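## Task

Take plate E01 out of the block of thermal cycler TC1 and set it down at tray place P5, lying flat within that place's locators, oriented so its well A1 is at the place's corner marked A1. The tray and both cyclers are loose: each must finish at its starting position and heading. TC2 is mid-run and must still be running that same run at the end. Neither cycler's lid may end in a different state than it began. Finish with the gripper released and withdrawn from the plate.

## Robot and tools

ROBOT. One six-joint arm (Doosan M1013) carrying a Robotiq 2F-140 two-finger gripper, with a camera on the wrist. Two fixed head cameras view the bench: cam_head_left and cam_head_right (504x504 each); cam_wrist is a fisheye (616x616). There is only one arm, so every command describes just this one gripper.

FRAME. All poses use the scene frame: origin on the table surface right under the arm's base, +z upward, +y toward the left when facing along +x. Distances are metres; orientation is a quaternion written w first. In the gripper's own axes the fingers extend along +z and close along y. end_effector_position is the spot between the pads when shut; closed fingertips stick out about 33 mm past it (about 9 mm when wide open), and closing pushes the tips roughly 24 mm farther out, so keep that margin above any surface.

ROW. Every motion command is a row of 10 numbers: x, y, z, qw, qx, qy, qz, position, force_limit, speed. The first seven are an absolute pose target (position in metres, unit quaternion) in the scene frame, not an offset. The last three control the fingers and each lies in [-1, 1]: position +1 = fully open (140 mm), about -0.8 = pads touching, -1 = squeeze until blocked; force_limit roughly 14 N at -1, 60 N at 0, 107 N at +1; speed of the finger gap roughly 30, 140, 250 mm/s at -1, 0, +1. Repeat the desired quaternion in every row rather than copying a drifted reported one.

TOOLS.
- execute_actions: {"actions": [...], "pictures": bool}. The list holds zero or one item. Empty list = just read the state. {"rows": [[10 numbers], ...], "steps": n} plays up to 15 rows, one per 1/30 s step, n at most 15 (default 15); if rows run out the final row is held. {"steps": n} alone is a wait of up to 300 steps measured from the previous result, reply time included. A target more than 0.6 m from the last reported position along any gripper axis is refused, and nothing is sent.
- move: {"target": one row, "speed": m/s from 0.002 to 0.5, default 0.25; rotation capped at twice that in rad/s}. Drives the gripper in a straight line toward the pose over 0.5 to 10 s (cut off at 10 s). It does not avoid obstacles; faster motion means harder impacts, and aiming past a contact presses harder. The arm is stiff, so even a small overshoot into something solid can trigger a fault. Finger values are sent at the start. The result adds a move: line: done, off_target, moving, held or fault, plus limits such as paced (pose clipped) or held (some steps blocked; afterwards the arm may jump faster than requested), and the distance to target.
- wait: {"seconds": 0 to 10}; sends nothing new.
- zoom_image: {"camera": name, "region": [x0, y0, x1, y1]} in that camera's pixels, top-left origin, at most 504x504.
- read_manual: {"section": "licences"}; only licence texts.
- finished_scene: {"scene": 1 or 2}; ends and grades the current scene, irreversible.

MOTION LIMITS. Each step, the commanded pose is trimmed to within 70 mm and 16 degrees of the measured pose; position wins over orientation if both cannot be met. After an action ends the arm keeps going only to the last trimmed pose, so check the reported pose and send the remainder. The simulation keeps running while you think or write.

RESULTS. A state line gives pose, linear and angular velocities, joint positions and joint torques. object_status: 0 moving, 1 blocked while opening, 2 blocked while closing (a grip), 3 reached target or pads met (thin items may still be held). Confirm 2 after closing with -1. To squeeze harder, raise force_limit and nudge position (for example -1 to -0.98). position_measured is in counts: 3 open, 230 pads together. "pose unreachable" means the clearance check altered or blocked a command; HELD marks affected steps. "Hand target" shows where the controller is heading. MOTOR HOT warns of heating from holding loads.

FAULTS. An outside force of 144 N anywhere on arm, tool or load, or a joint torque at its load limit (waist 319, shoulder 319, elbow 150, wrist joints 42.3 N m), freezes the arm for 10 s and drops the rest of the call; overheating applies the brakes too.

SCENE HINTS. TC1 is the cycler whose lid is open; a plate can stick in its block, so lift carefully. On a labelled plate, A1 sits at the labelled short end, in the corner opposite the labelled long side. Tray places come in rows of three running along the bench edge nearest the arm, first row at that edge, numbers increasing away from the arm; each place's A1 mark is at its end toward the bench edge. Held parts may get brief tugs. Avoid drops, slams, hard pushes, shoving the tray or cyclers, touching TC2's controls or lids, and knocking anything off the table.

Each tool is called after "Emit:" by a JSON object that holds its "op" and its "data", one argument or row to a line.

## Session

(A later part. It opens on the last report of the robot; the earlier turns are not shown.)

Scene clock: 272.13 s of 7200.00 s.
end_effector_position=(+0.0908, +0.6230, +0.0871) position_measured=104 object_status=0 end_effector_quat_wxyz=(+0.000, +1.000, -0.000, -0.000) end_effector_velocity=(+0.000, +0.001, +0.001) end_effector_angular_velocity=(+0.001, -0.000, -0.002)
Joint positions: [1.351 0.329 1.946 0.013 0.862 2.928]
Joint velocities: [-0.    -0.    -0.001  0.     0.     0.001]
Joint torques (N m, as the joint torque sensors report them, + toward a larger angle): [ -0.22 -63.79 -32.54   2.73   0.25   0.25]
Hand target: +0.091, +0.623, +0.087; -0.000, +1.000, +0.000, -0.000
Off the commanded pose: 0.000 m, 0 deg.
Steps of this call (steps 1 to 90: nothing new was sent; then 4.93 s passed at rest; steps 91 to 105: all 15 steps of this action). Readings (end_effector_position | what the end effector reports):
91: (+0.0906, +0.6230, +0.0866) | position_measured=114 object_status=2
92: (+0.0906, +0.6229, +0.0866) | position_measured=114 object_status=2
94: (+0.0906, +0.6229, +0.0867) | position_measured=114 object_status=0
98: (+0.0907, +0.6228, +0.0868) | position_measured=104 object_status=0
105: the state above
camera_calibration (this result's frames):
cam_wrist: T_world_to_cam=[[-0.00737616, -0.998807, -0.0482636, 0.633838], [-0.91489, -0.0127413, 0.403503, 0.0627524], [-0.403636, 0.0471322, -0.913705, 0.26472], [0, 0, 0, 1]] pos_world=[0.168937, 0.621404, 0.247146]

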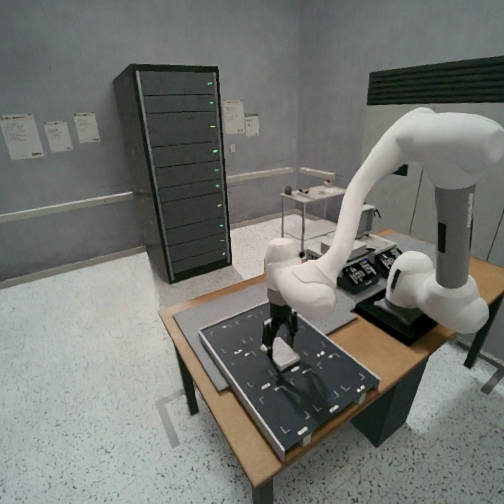

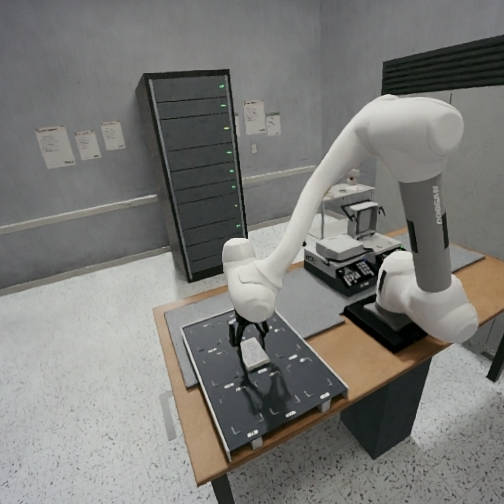

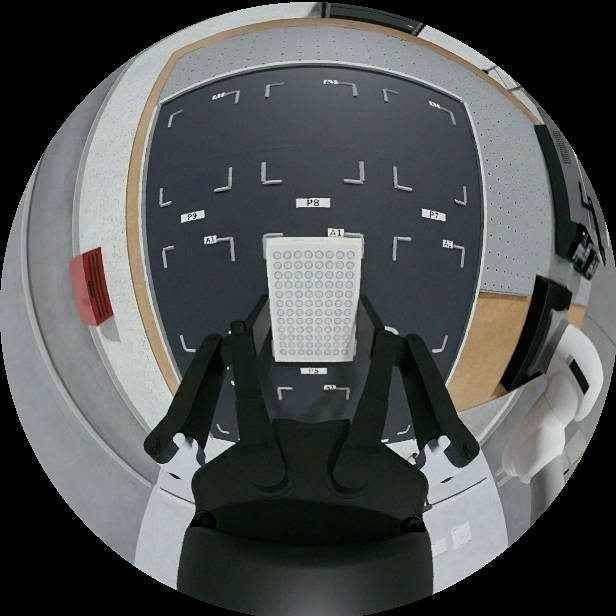

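Open more, back off and inspect from both sides.

Emit:
{"op": "move", "data": {
  "target": [0.0908,0.623,0.095,0,1,0,0,0.4,0,-0.5],
  "speed": 0.02
}}

Emit:
{"op": "move", "data": {
  "target": [0.02,0.623,0.17,0,1,0,0,0.4,0,0],
  "speed": 0.12
}}

Emit:
{"op": "zoom_image", "data": {
  "camera": "cam_wrist",
  "region": [220, 140, 410, 340]
}}

Emit:
{"op": "zoom_image", "data": {
  "camera": "cam_head_right",
  "region": [210, 310, 300, 385]
}}

Scene clock: 280.53 s of 7200.00 s.
end_effector_position=(+0.0908, +0.6230, +0.0950) position_measured=78 object_status=3 end_effector_quat_wxyz=(+0.000, +1.000, +0.000, -0.000) end_effector_velocity=(+0.000, +0.001, +0.001) end_effector_angular_velocity=(+0.002, -0.000, +0.002)
Joint positions: [1.351 0.32  1.94  0.013 0.876 2.928]
Joint velocities: [-0.    -0.    -0.002  0.     0.001 -0.002]
Joint torques (N m, as the joint torque sensors report them, + toward a larger angle): [ -1.   -60.89 -32.51   2.85   0.05   0.14]
Hand target: +0.091, +0.623, +0.095; -0.000, +1.000, +0.000, -0.000
Off the commanded pose: 0.000 m, 0 deg.
After step 90, 4.70 s passed at rest.
move: done
camera_calibration (this result's frames):
cam_wrist: T_world_to_cam=[[-0.00724659, -0.998805, -0.0483427, 0.634232], [-0.914909, -0.0128895, 0.403454, 0.0596861], [-0.403594, 0.0471528, -0.913722, 0.271942], [0, 0, 0, 1]] pos_world=[0.168958, 0.62142, 0.25506]

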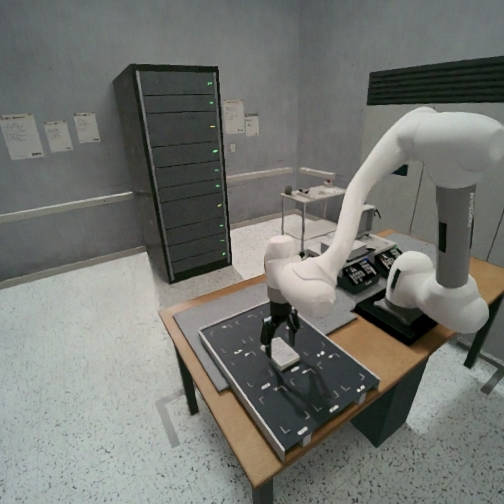

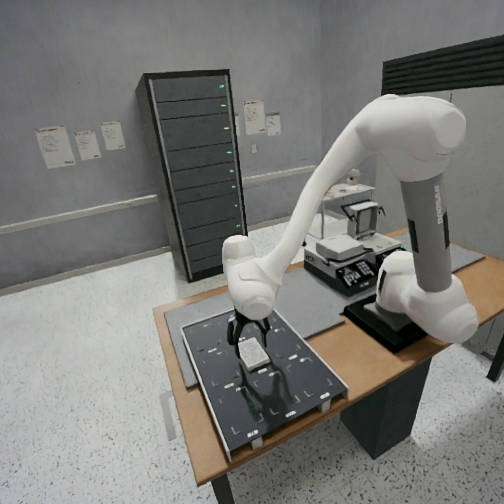

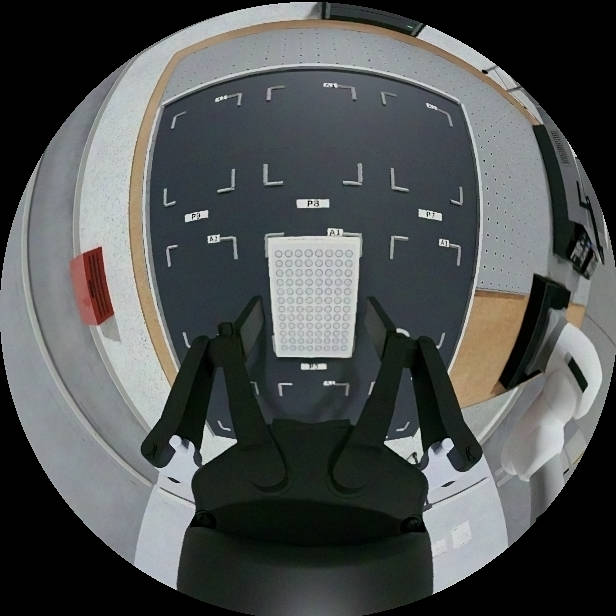

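Scene clock: 281.73 s of 7200.00 s.
end_effector_position=(+0.0199, +0.6229, +0.1700) position_measured=78 object_status=3 end_effector_quat_wxyz=(+0.000, +1.000, +0.000, -0.000) end_effector_velocity=(-0.000, -0.000, -0.000) end_effector_angular_velocity=(-0.001, +0.000, -0.001)
Joint positions: [1.463 0.235 1.891 0.011 1.01  3.041]
Joint velocities: [0.001 0.    0.    0.    0.001 0.002]
Joint torques (N m, as the joint torque sensors report them, + toward a larger angle): [ -2.73 -59.44 -36.24   3.23   0.22   0.2 ]
Hand target: +0.020, +0.623, +0.170; +0.000, +1.000, +0.000, -0.000
Off the commanded pose: 0.000 m, 0 deg.
move: done
camera_calibration (this result's frames):
cam_wrist: T_world_to_cam=[[-0.00725219, -0.99881, -0.0482235, 0.637216], [-0.914813, -0.0128474, 0.403673, -0.0355305], [-0.403813, 0.047043, -0.913631, 0.31195], [0, 0, 0, 1]] pos_world=[0.0980866, 0.621327, 0.330078]

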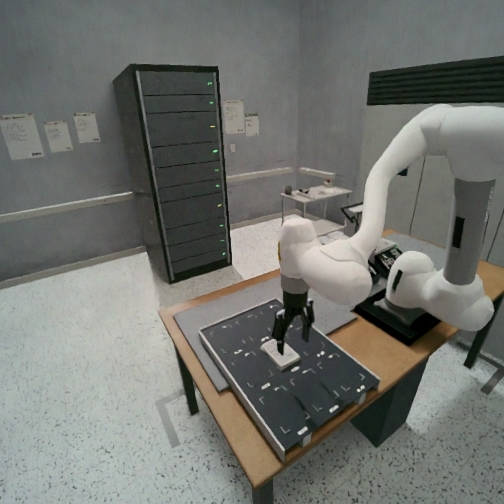

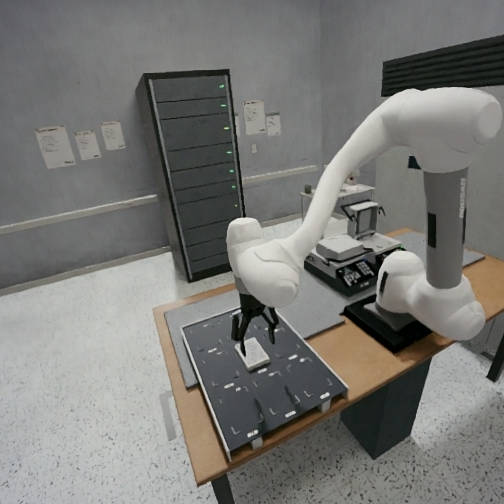

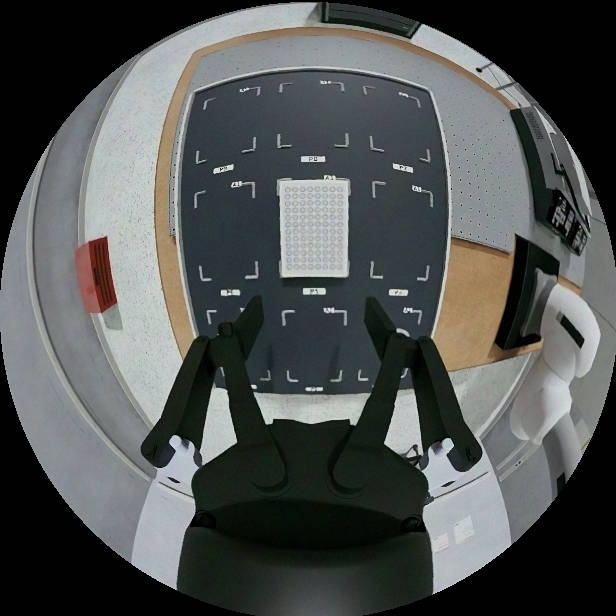

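Region (220, 140, 410, 340) of cam_wrist's 616x616 image, scaled by 2.520, with more detail than that image has; it fills the left 479 columns of this view, and the rest is white.

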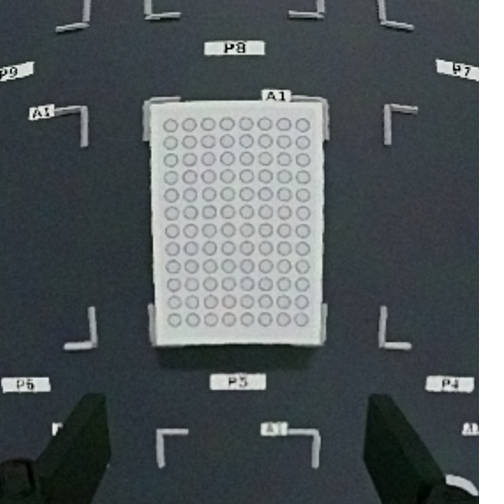

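Region (210, 310, 300, 385) of cam_head_right's 504x504 image, scaled by 5.600, with more detail than that image has.

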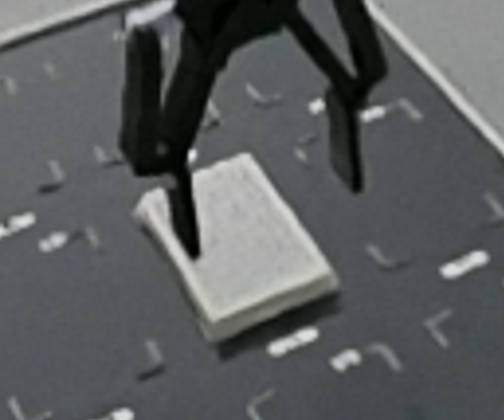

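Emit:
{"op": "zoom_image", "data": {
  "camera": "cam_wrist",
  "region": [240, 250, 390, 300]
}}

Emit:
{"op": "zoom_image", "data": {
  "camera": "cam_wrist",
  "region": [240, 165, 390, 215]
}}

Region (240, 250, 390, 300) of cam_wrist's 616x616 image, scaled by 3.360, with more detail than that image has.

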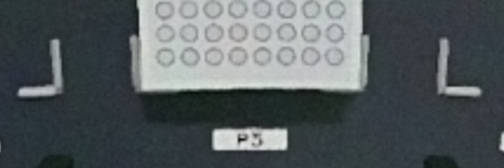

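Region (240, 165, 390, 215) of cam_wrist's 616x616 image, scaled by 3.360, with more detail than that image has.

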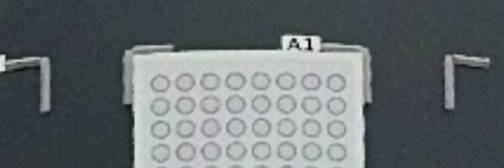

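Emit:
{"op": "move", "data": {
  "target": [0.05,0.623,0.17,0,0.7071,0.7071,0,0.4,0,0],
  "speed": 0.3
}}

Emit:
{"op": "move", "data": {
  "target": [0.06,0.623,0.13,0,0,1,0,0.4,0,0],
  "speed": 0.3
}}

Emit:
{"op": "zoom_image", "data": {
  "camera": "cam_wrist",
  "region": [220, 200, 410, 400]
}}

Scene clock: 298.03 s of 7200.00 s.
end_effector_position=(+0.0500, +0.6230, +0.1700) position_measured=78 object_status=3 end_effector_quat_wxyz=(+0.000, +0.707, +0.707, +0.000) end_effector_velocity=(-0.000, +0.001, +0.001) end_effector_angular_velocity=(+0.002, +0.001, +0.001)
Joint positions: [1.414 0.238 1.888 0.011 1.01  1.423]
Joint velocities: [-0.    -0.    -0.002  0.001 -0.    -0.002]
Joint torques (N m, as the joint torque sensors report them, + toward a larger angle): [ -0.35 -59.38 -36.53   3.17   0.18   0.01]
Hand target: +0.050, +0.623, +0.170; +0.000, +0.707, +0.707, +0.000
Off the commanded pose: 0.000 m, 0 deg.
After step 90, 10.27 s passed at rest.
move: done
camera_calibration (this result's frames):
cam_wrist: T_world_to_cam=[[0.998807, -0.00743299, -0.0482621, -0.0303947], [0.0126836, -0.914934, 0.403405, 0.507694], [-0.0471551, -0.403536, -0.913748, 0.586984], [0, 0, 0, 1]] pos_world=[0.0515984, 0.701149, 0.330082]

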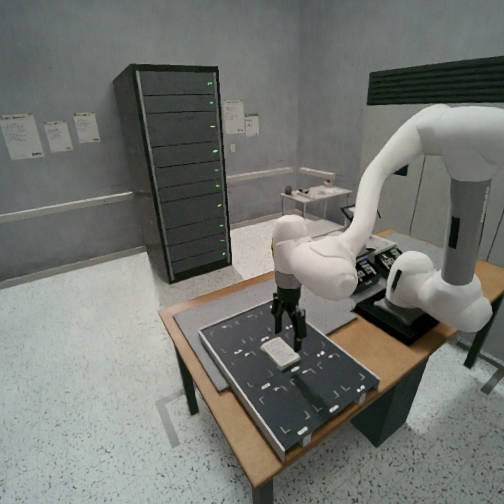

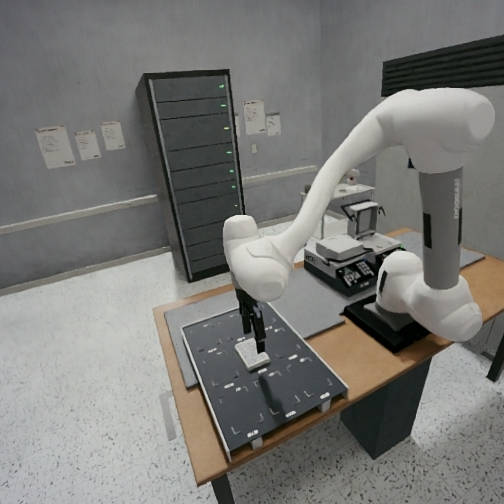

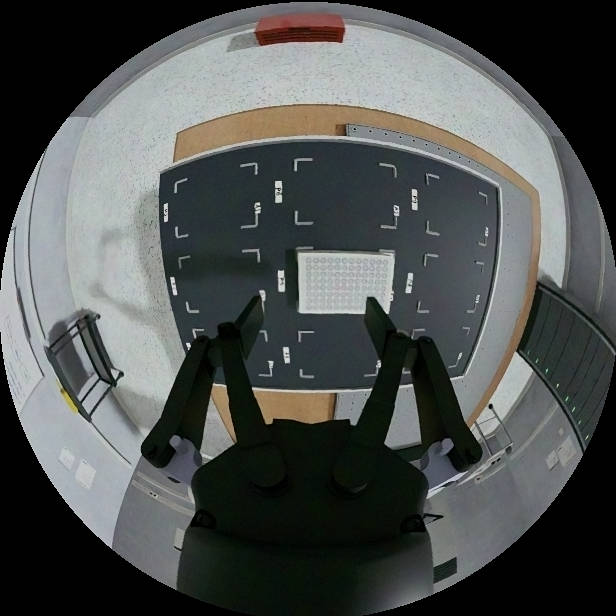

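Scene clock: 301.07 s of 7200.00 s.
end_effector_position=(+0.0600, +0.6231, +0.1300) position_measured=78 object_status=3 end_effector_quat_wxyz=(+0.000, +0.000, +1.000, +0.000) end_effector_velocity=(-0.000, +0.000, +0.000) end_effector_angular_velocity=(+0.001, +0.001, +0.001)
Joint positions: [ 1.399  0.278  1.921  0.012  0.938 -0.164]
Joint velocities: [ 0.    -0.    -0.     0.001 -0.    -0.002]
Joint torques (N m, as the joint torque sensors report them, + toward a larger angle): [ -0.63 -60.92 -34.66   3.07   0.38   0.7 ]
Hand target: +0.060, +0.623, +0.130; +0.000, +0.000, +1.000, +0.000
Off the commanded pose: 0.000 m, 0 deg.
move: done
camera_calibration (this result's frames):
cam_wrist: T_world_to_cam=[[0.00752041, 0.998803, -0.0483419, -0.609751], [0.91488, 0.0126421, 0.403527, -0.108342], [0.403655, -0.0472617, -0.91369, 0.301849], [0, 0, 0, 1]] pos_world=[-0.0181375, 0.624657, 0.290038]

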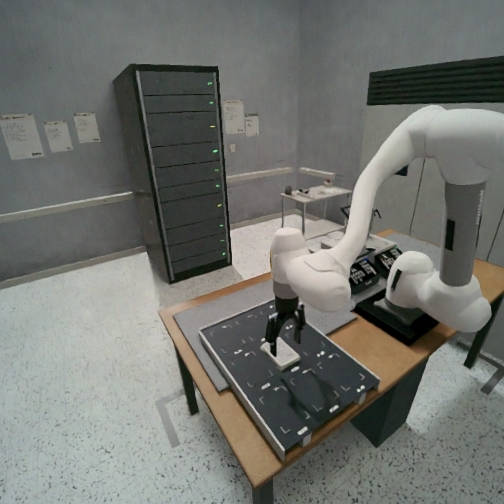

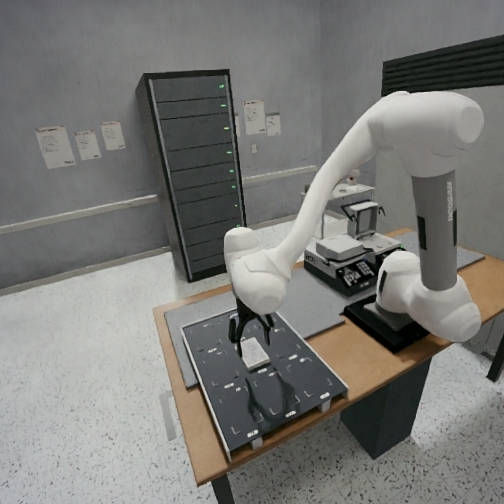

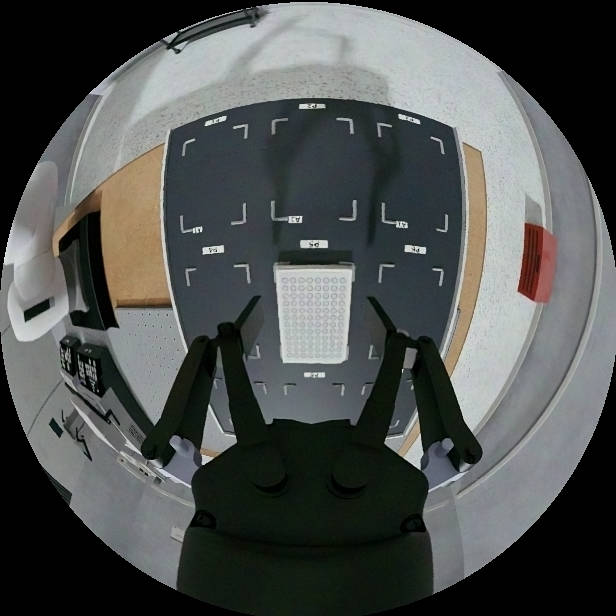

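Region (220, 200, 410, 400) of cam_wrist's 616x616 image, scaled by 2.520, with more detail than that image has; it fills the left 479 columns of this view, and the rest is white.

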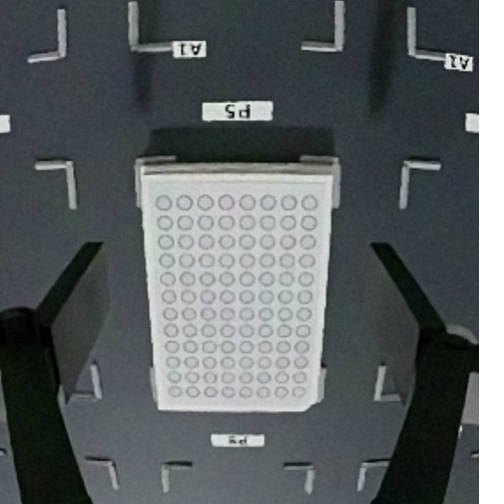

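Emit:
{"op": "zoom_image", "data": {
  "camera": "cam_wrist",
  "region": [255, 245, 375, 300]
}}

Emit:
{"op": "zoom_image", "data": {
  "camera": "cam_head_right",
  "region": [220, 325, 290, 380]
}}

Region (255, 245, 375, 300) of cam_wrist's 616x616 image, scaled by 4.200, with more detail than that image has; it fills the top 231 rows of this view, and the rest is white.

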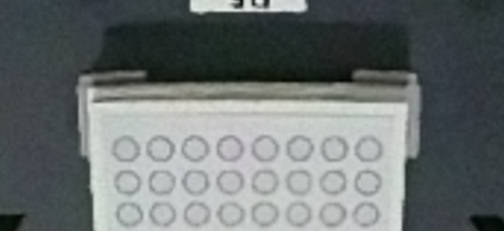

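Region (220, 325, 290, 380) of cam_head_right's 504x504 image, scaled by 7.200, with more detail than that image has; it fills the top 396 rows of this view, and the rest is white.

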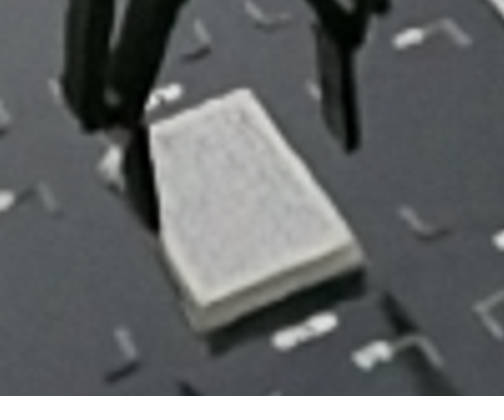

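Emit:
{"op": "move", "data": {
  "target": [0.25,0.40,0.38,0,0,1,0,1,0,0],
  "speed": 0.3
}}

Emit:
{"op": "zoom_image", "data": {
  "camera": "cam_head_right",
  "region": [220, 325, 290, 380]
}}

Emit:
{"op": "zoom_image", "data": {
  "camera": "cam_head_left",
  "region": [245, 325, 315, 380]
}}

Scene clock: 313.97 s of 7200.00 s.
end_effector_position=(+0.2499, +0.3995, +0.3800) position_measured=3 object_status=3 end_effector_quat_wxyz=(+0.000, -0.000, +1.000, +0.000) end_effector_velocity=(+0.000, -0.001, +0.001) end_effector_angular_velocity=(+0.001, -0.000, -0.001)
Joint positions: [ 0.909 -0.131  1.881  0.011  1.39  -0.65 ]
Joint velocities: [-0.002 -0.002 -0.     0.001  0.001 -0.001]
Joint torques (N m, as the joint torque sensors report them, + toward a larger angle): [ -0.82 -26.87 -41.87   3.79   0.15   0.3 ]
Hand target: +0.250, +0.400, +0.380; +0.000, -0.000, +1.000, +0.000
Off the commanded pose: 0.000 m, 0 deg.
After step 90, 8.17 s passed at rest.
move: done
camera_calibration (this result's frames):
cam_wrist: T_world_to_cam=[[0.00682851, 0.99882, -0.0480742, -0.375741], [0.914689, 0.0131888, 0.403942, -0.380433], [0.4041, -0.0467313, -0.91352, 0.442739], [0, 0, 0, 1]] pos_world=[0.171633, 0.401005, 0.540061]

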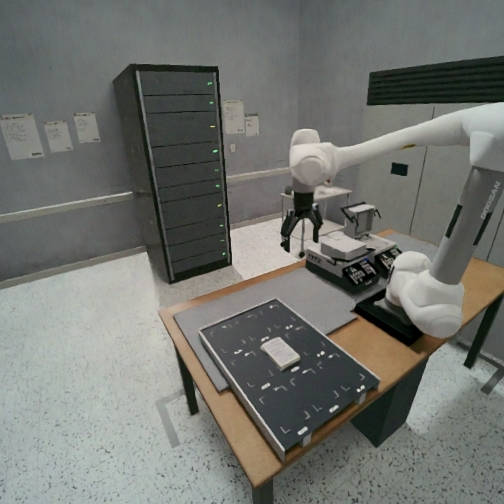

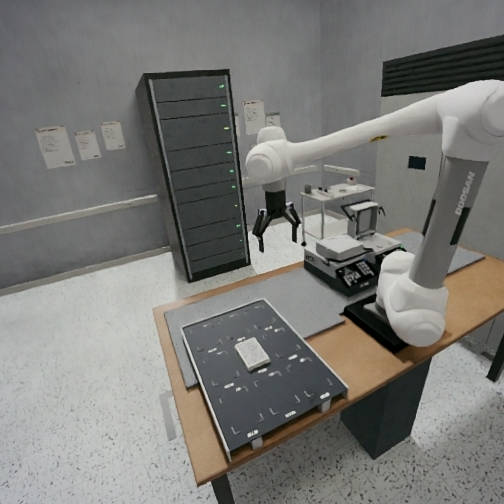

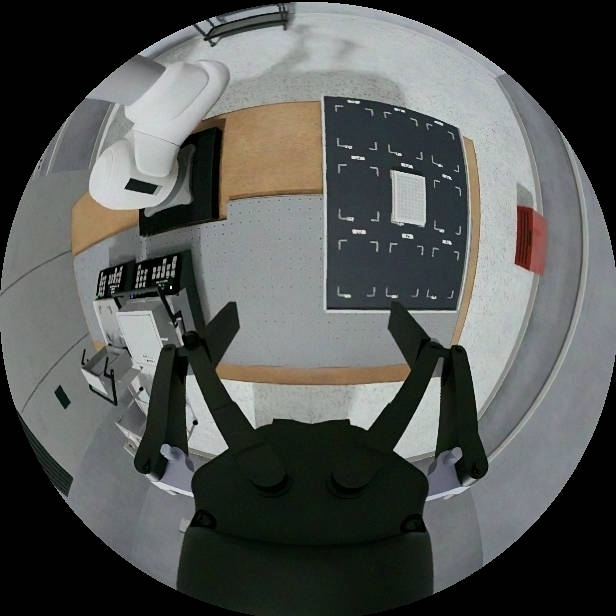

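Region (220, 325, 290, 380) of cam_head_right's 504x504 image, scaled by 7.200, with more detail than that image has; it fills the top 396 rows of this view, and the rest is white.

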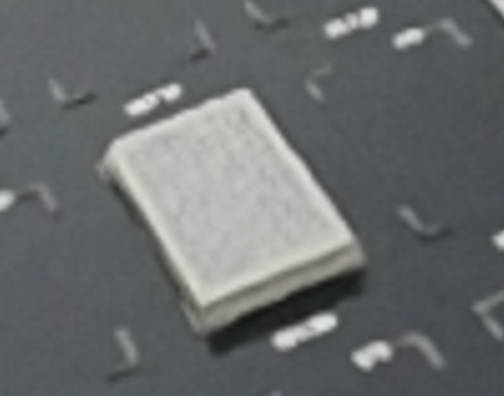

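Region (245, 325, 315, 380) of cam_head_left's 504x504 image, scaled by 7.200, with more detail than that image has; it fills the top 396 rows of this view, and the rest is white.

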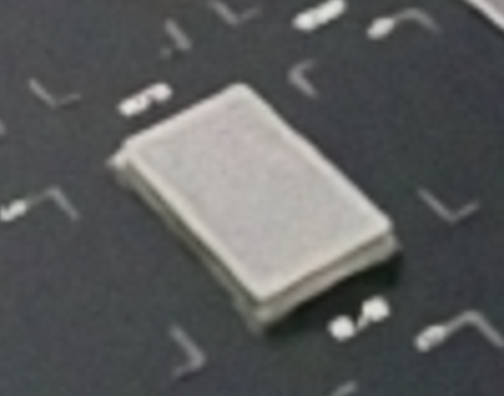

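Emit:
{"op": "finished_scene", "data": {
  "scene": 2
}}

The scene is finished: the task was done.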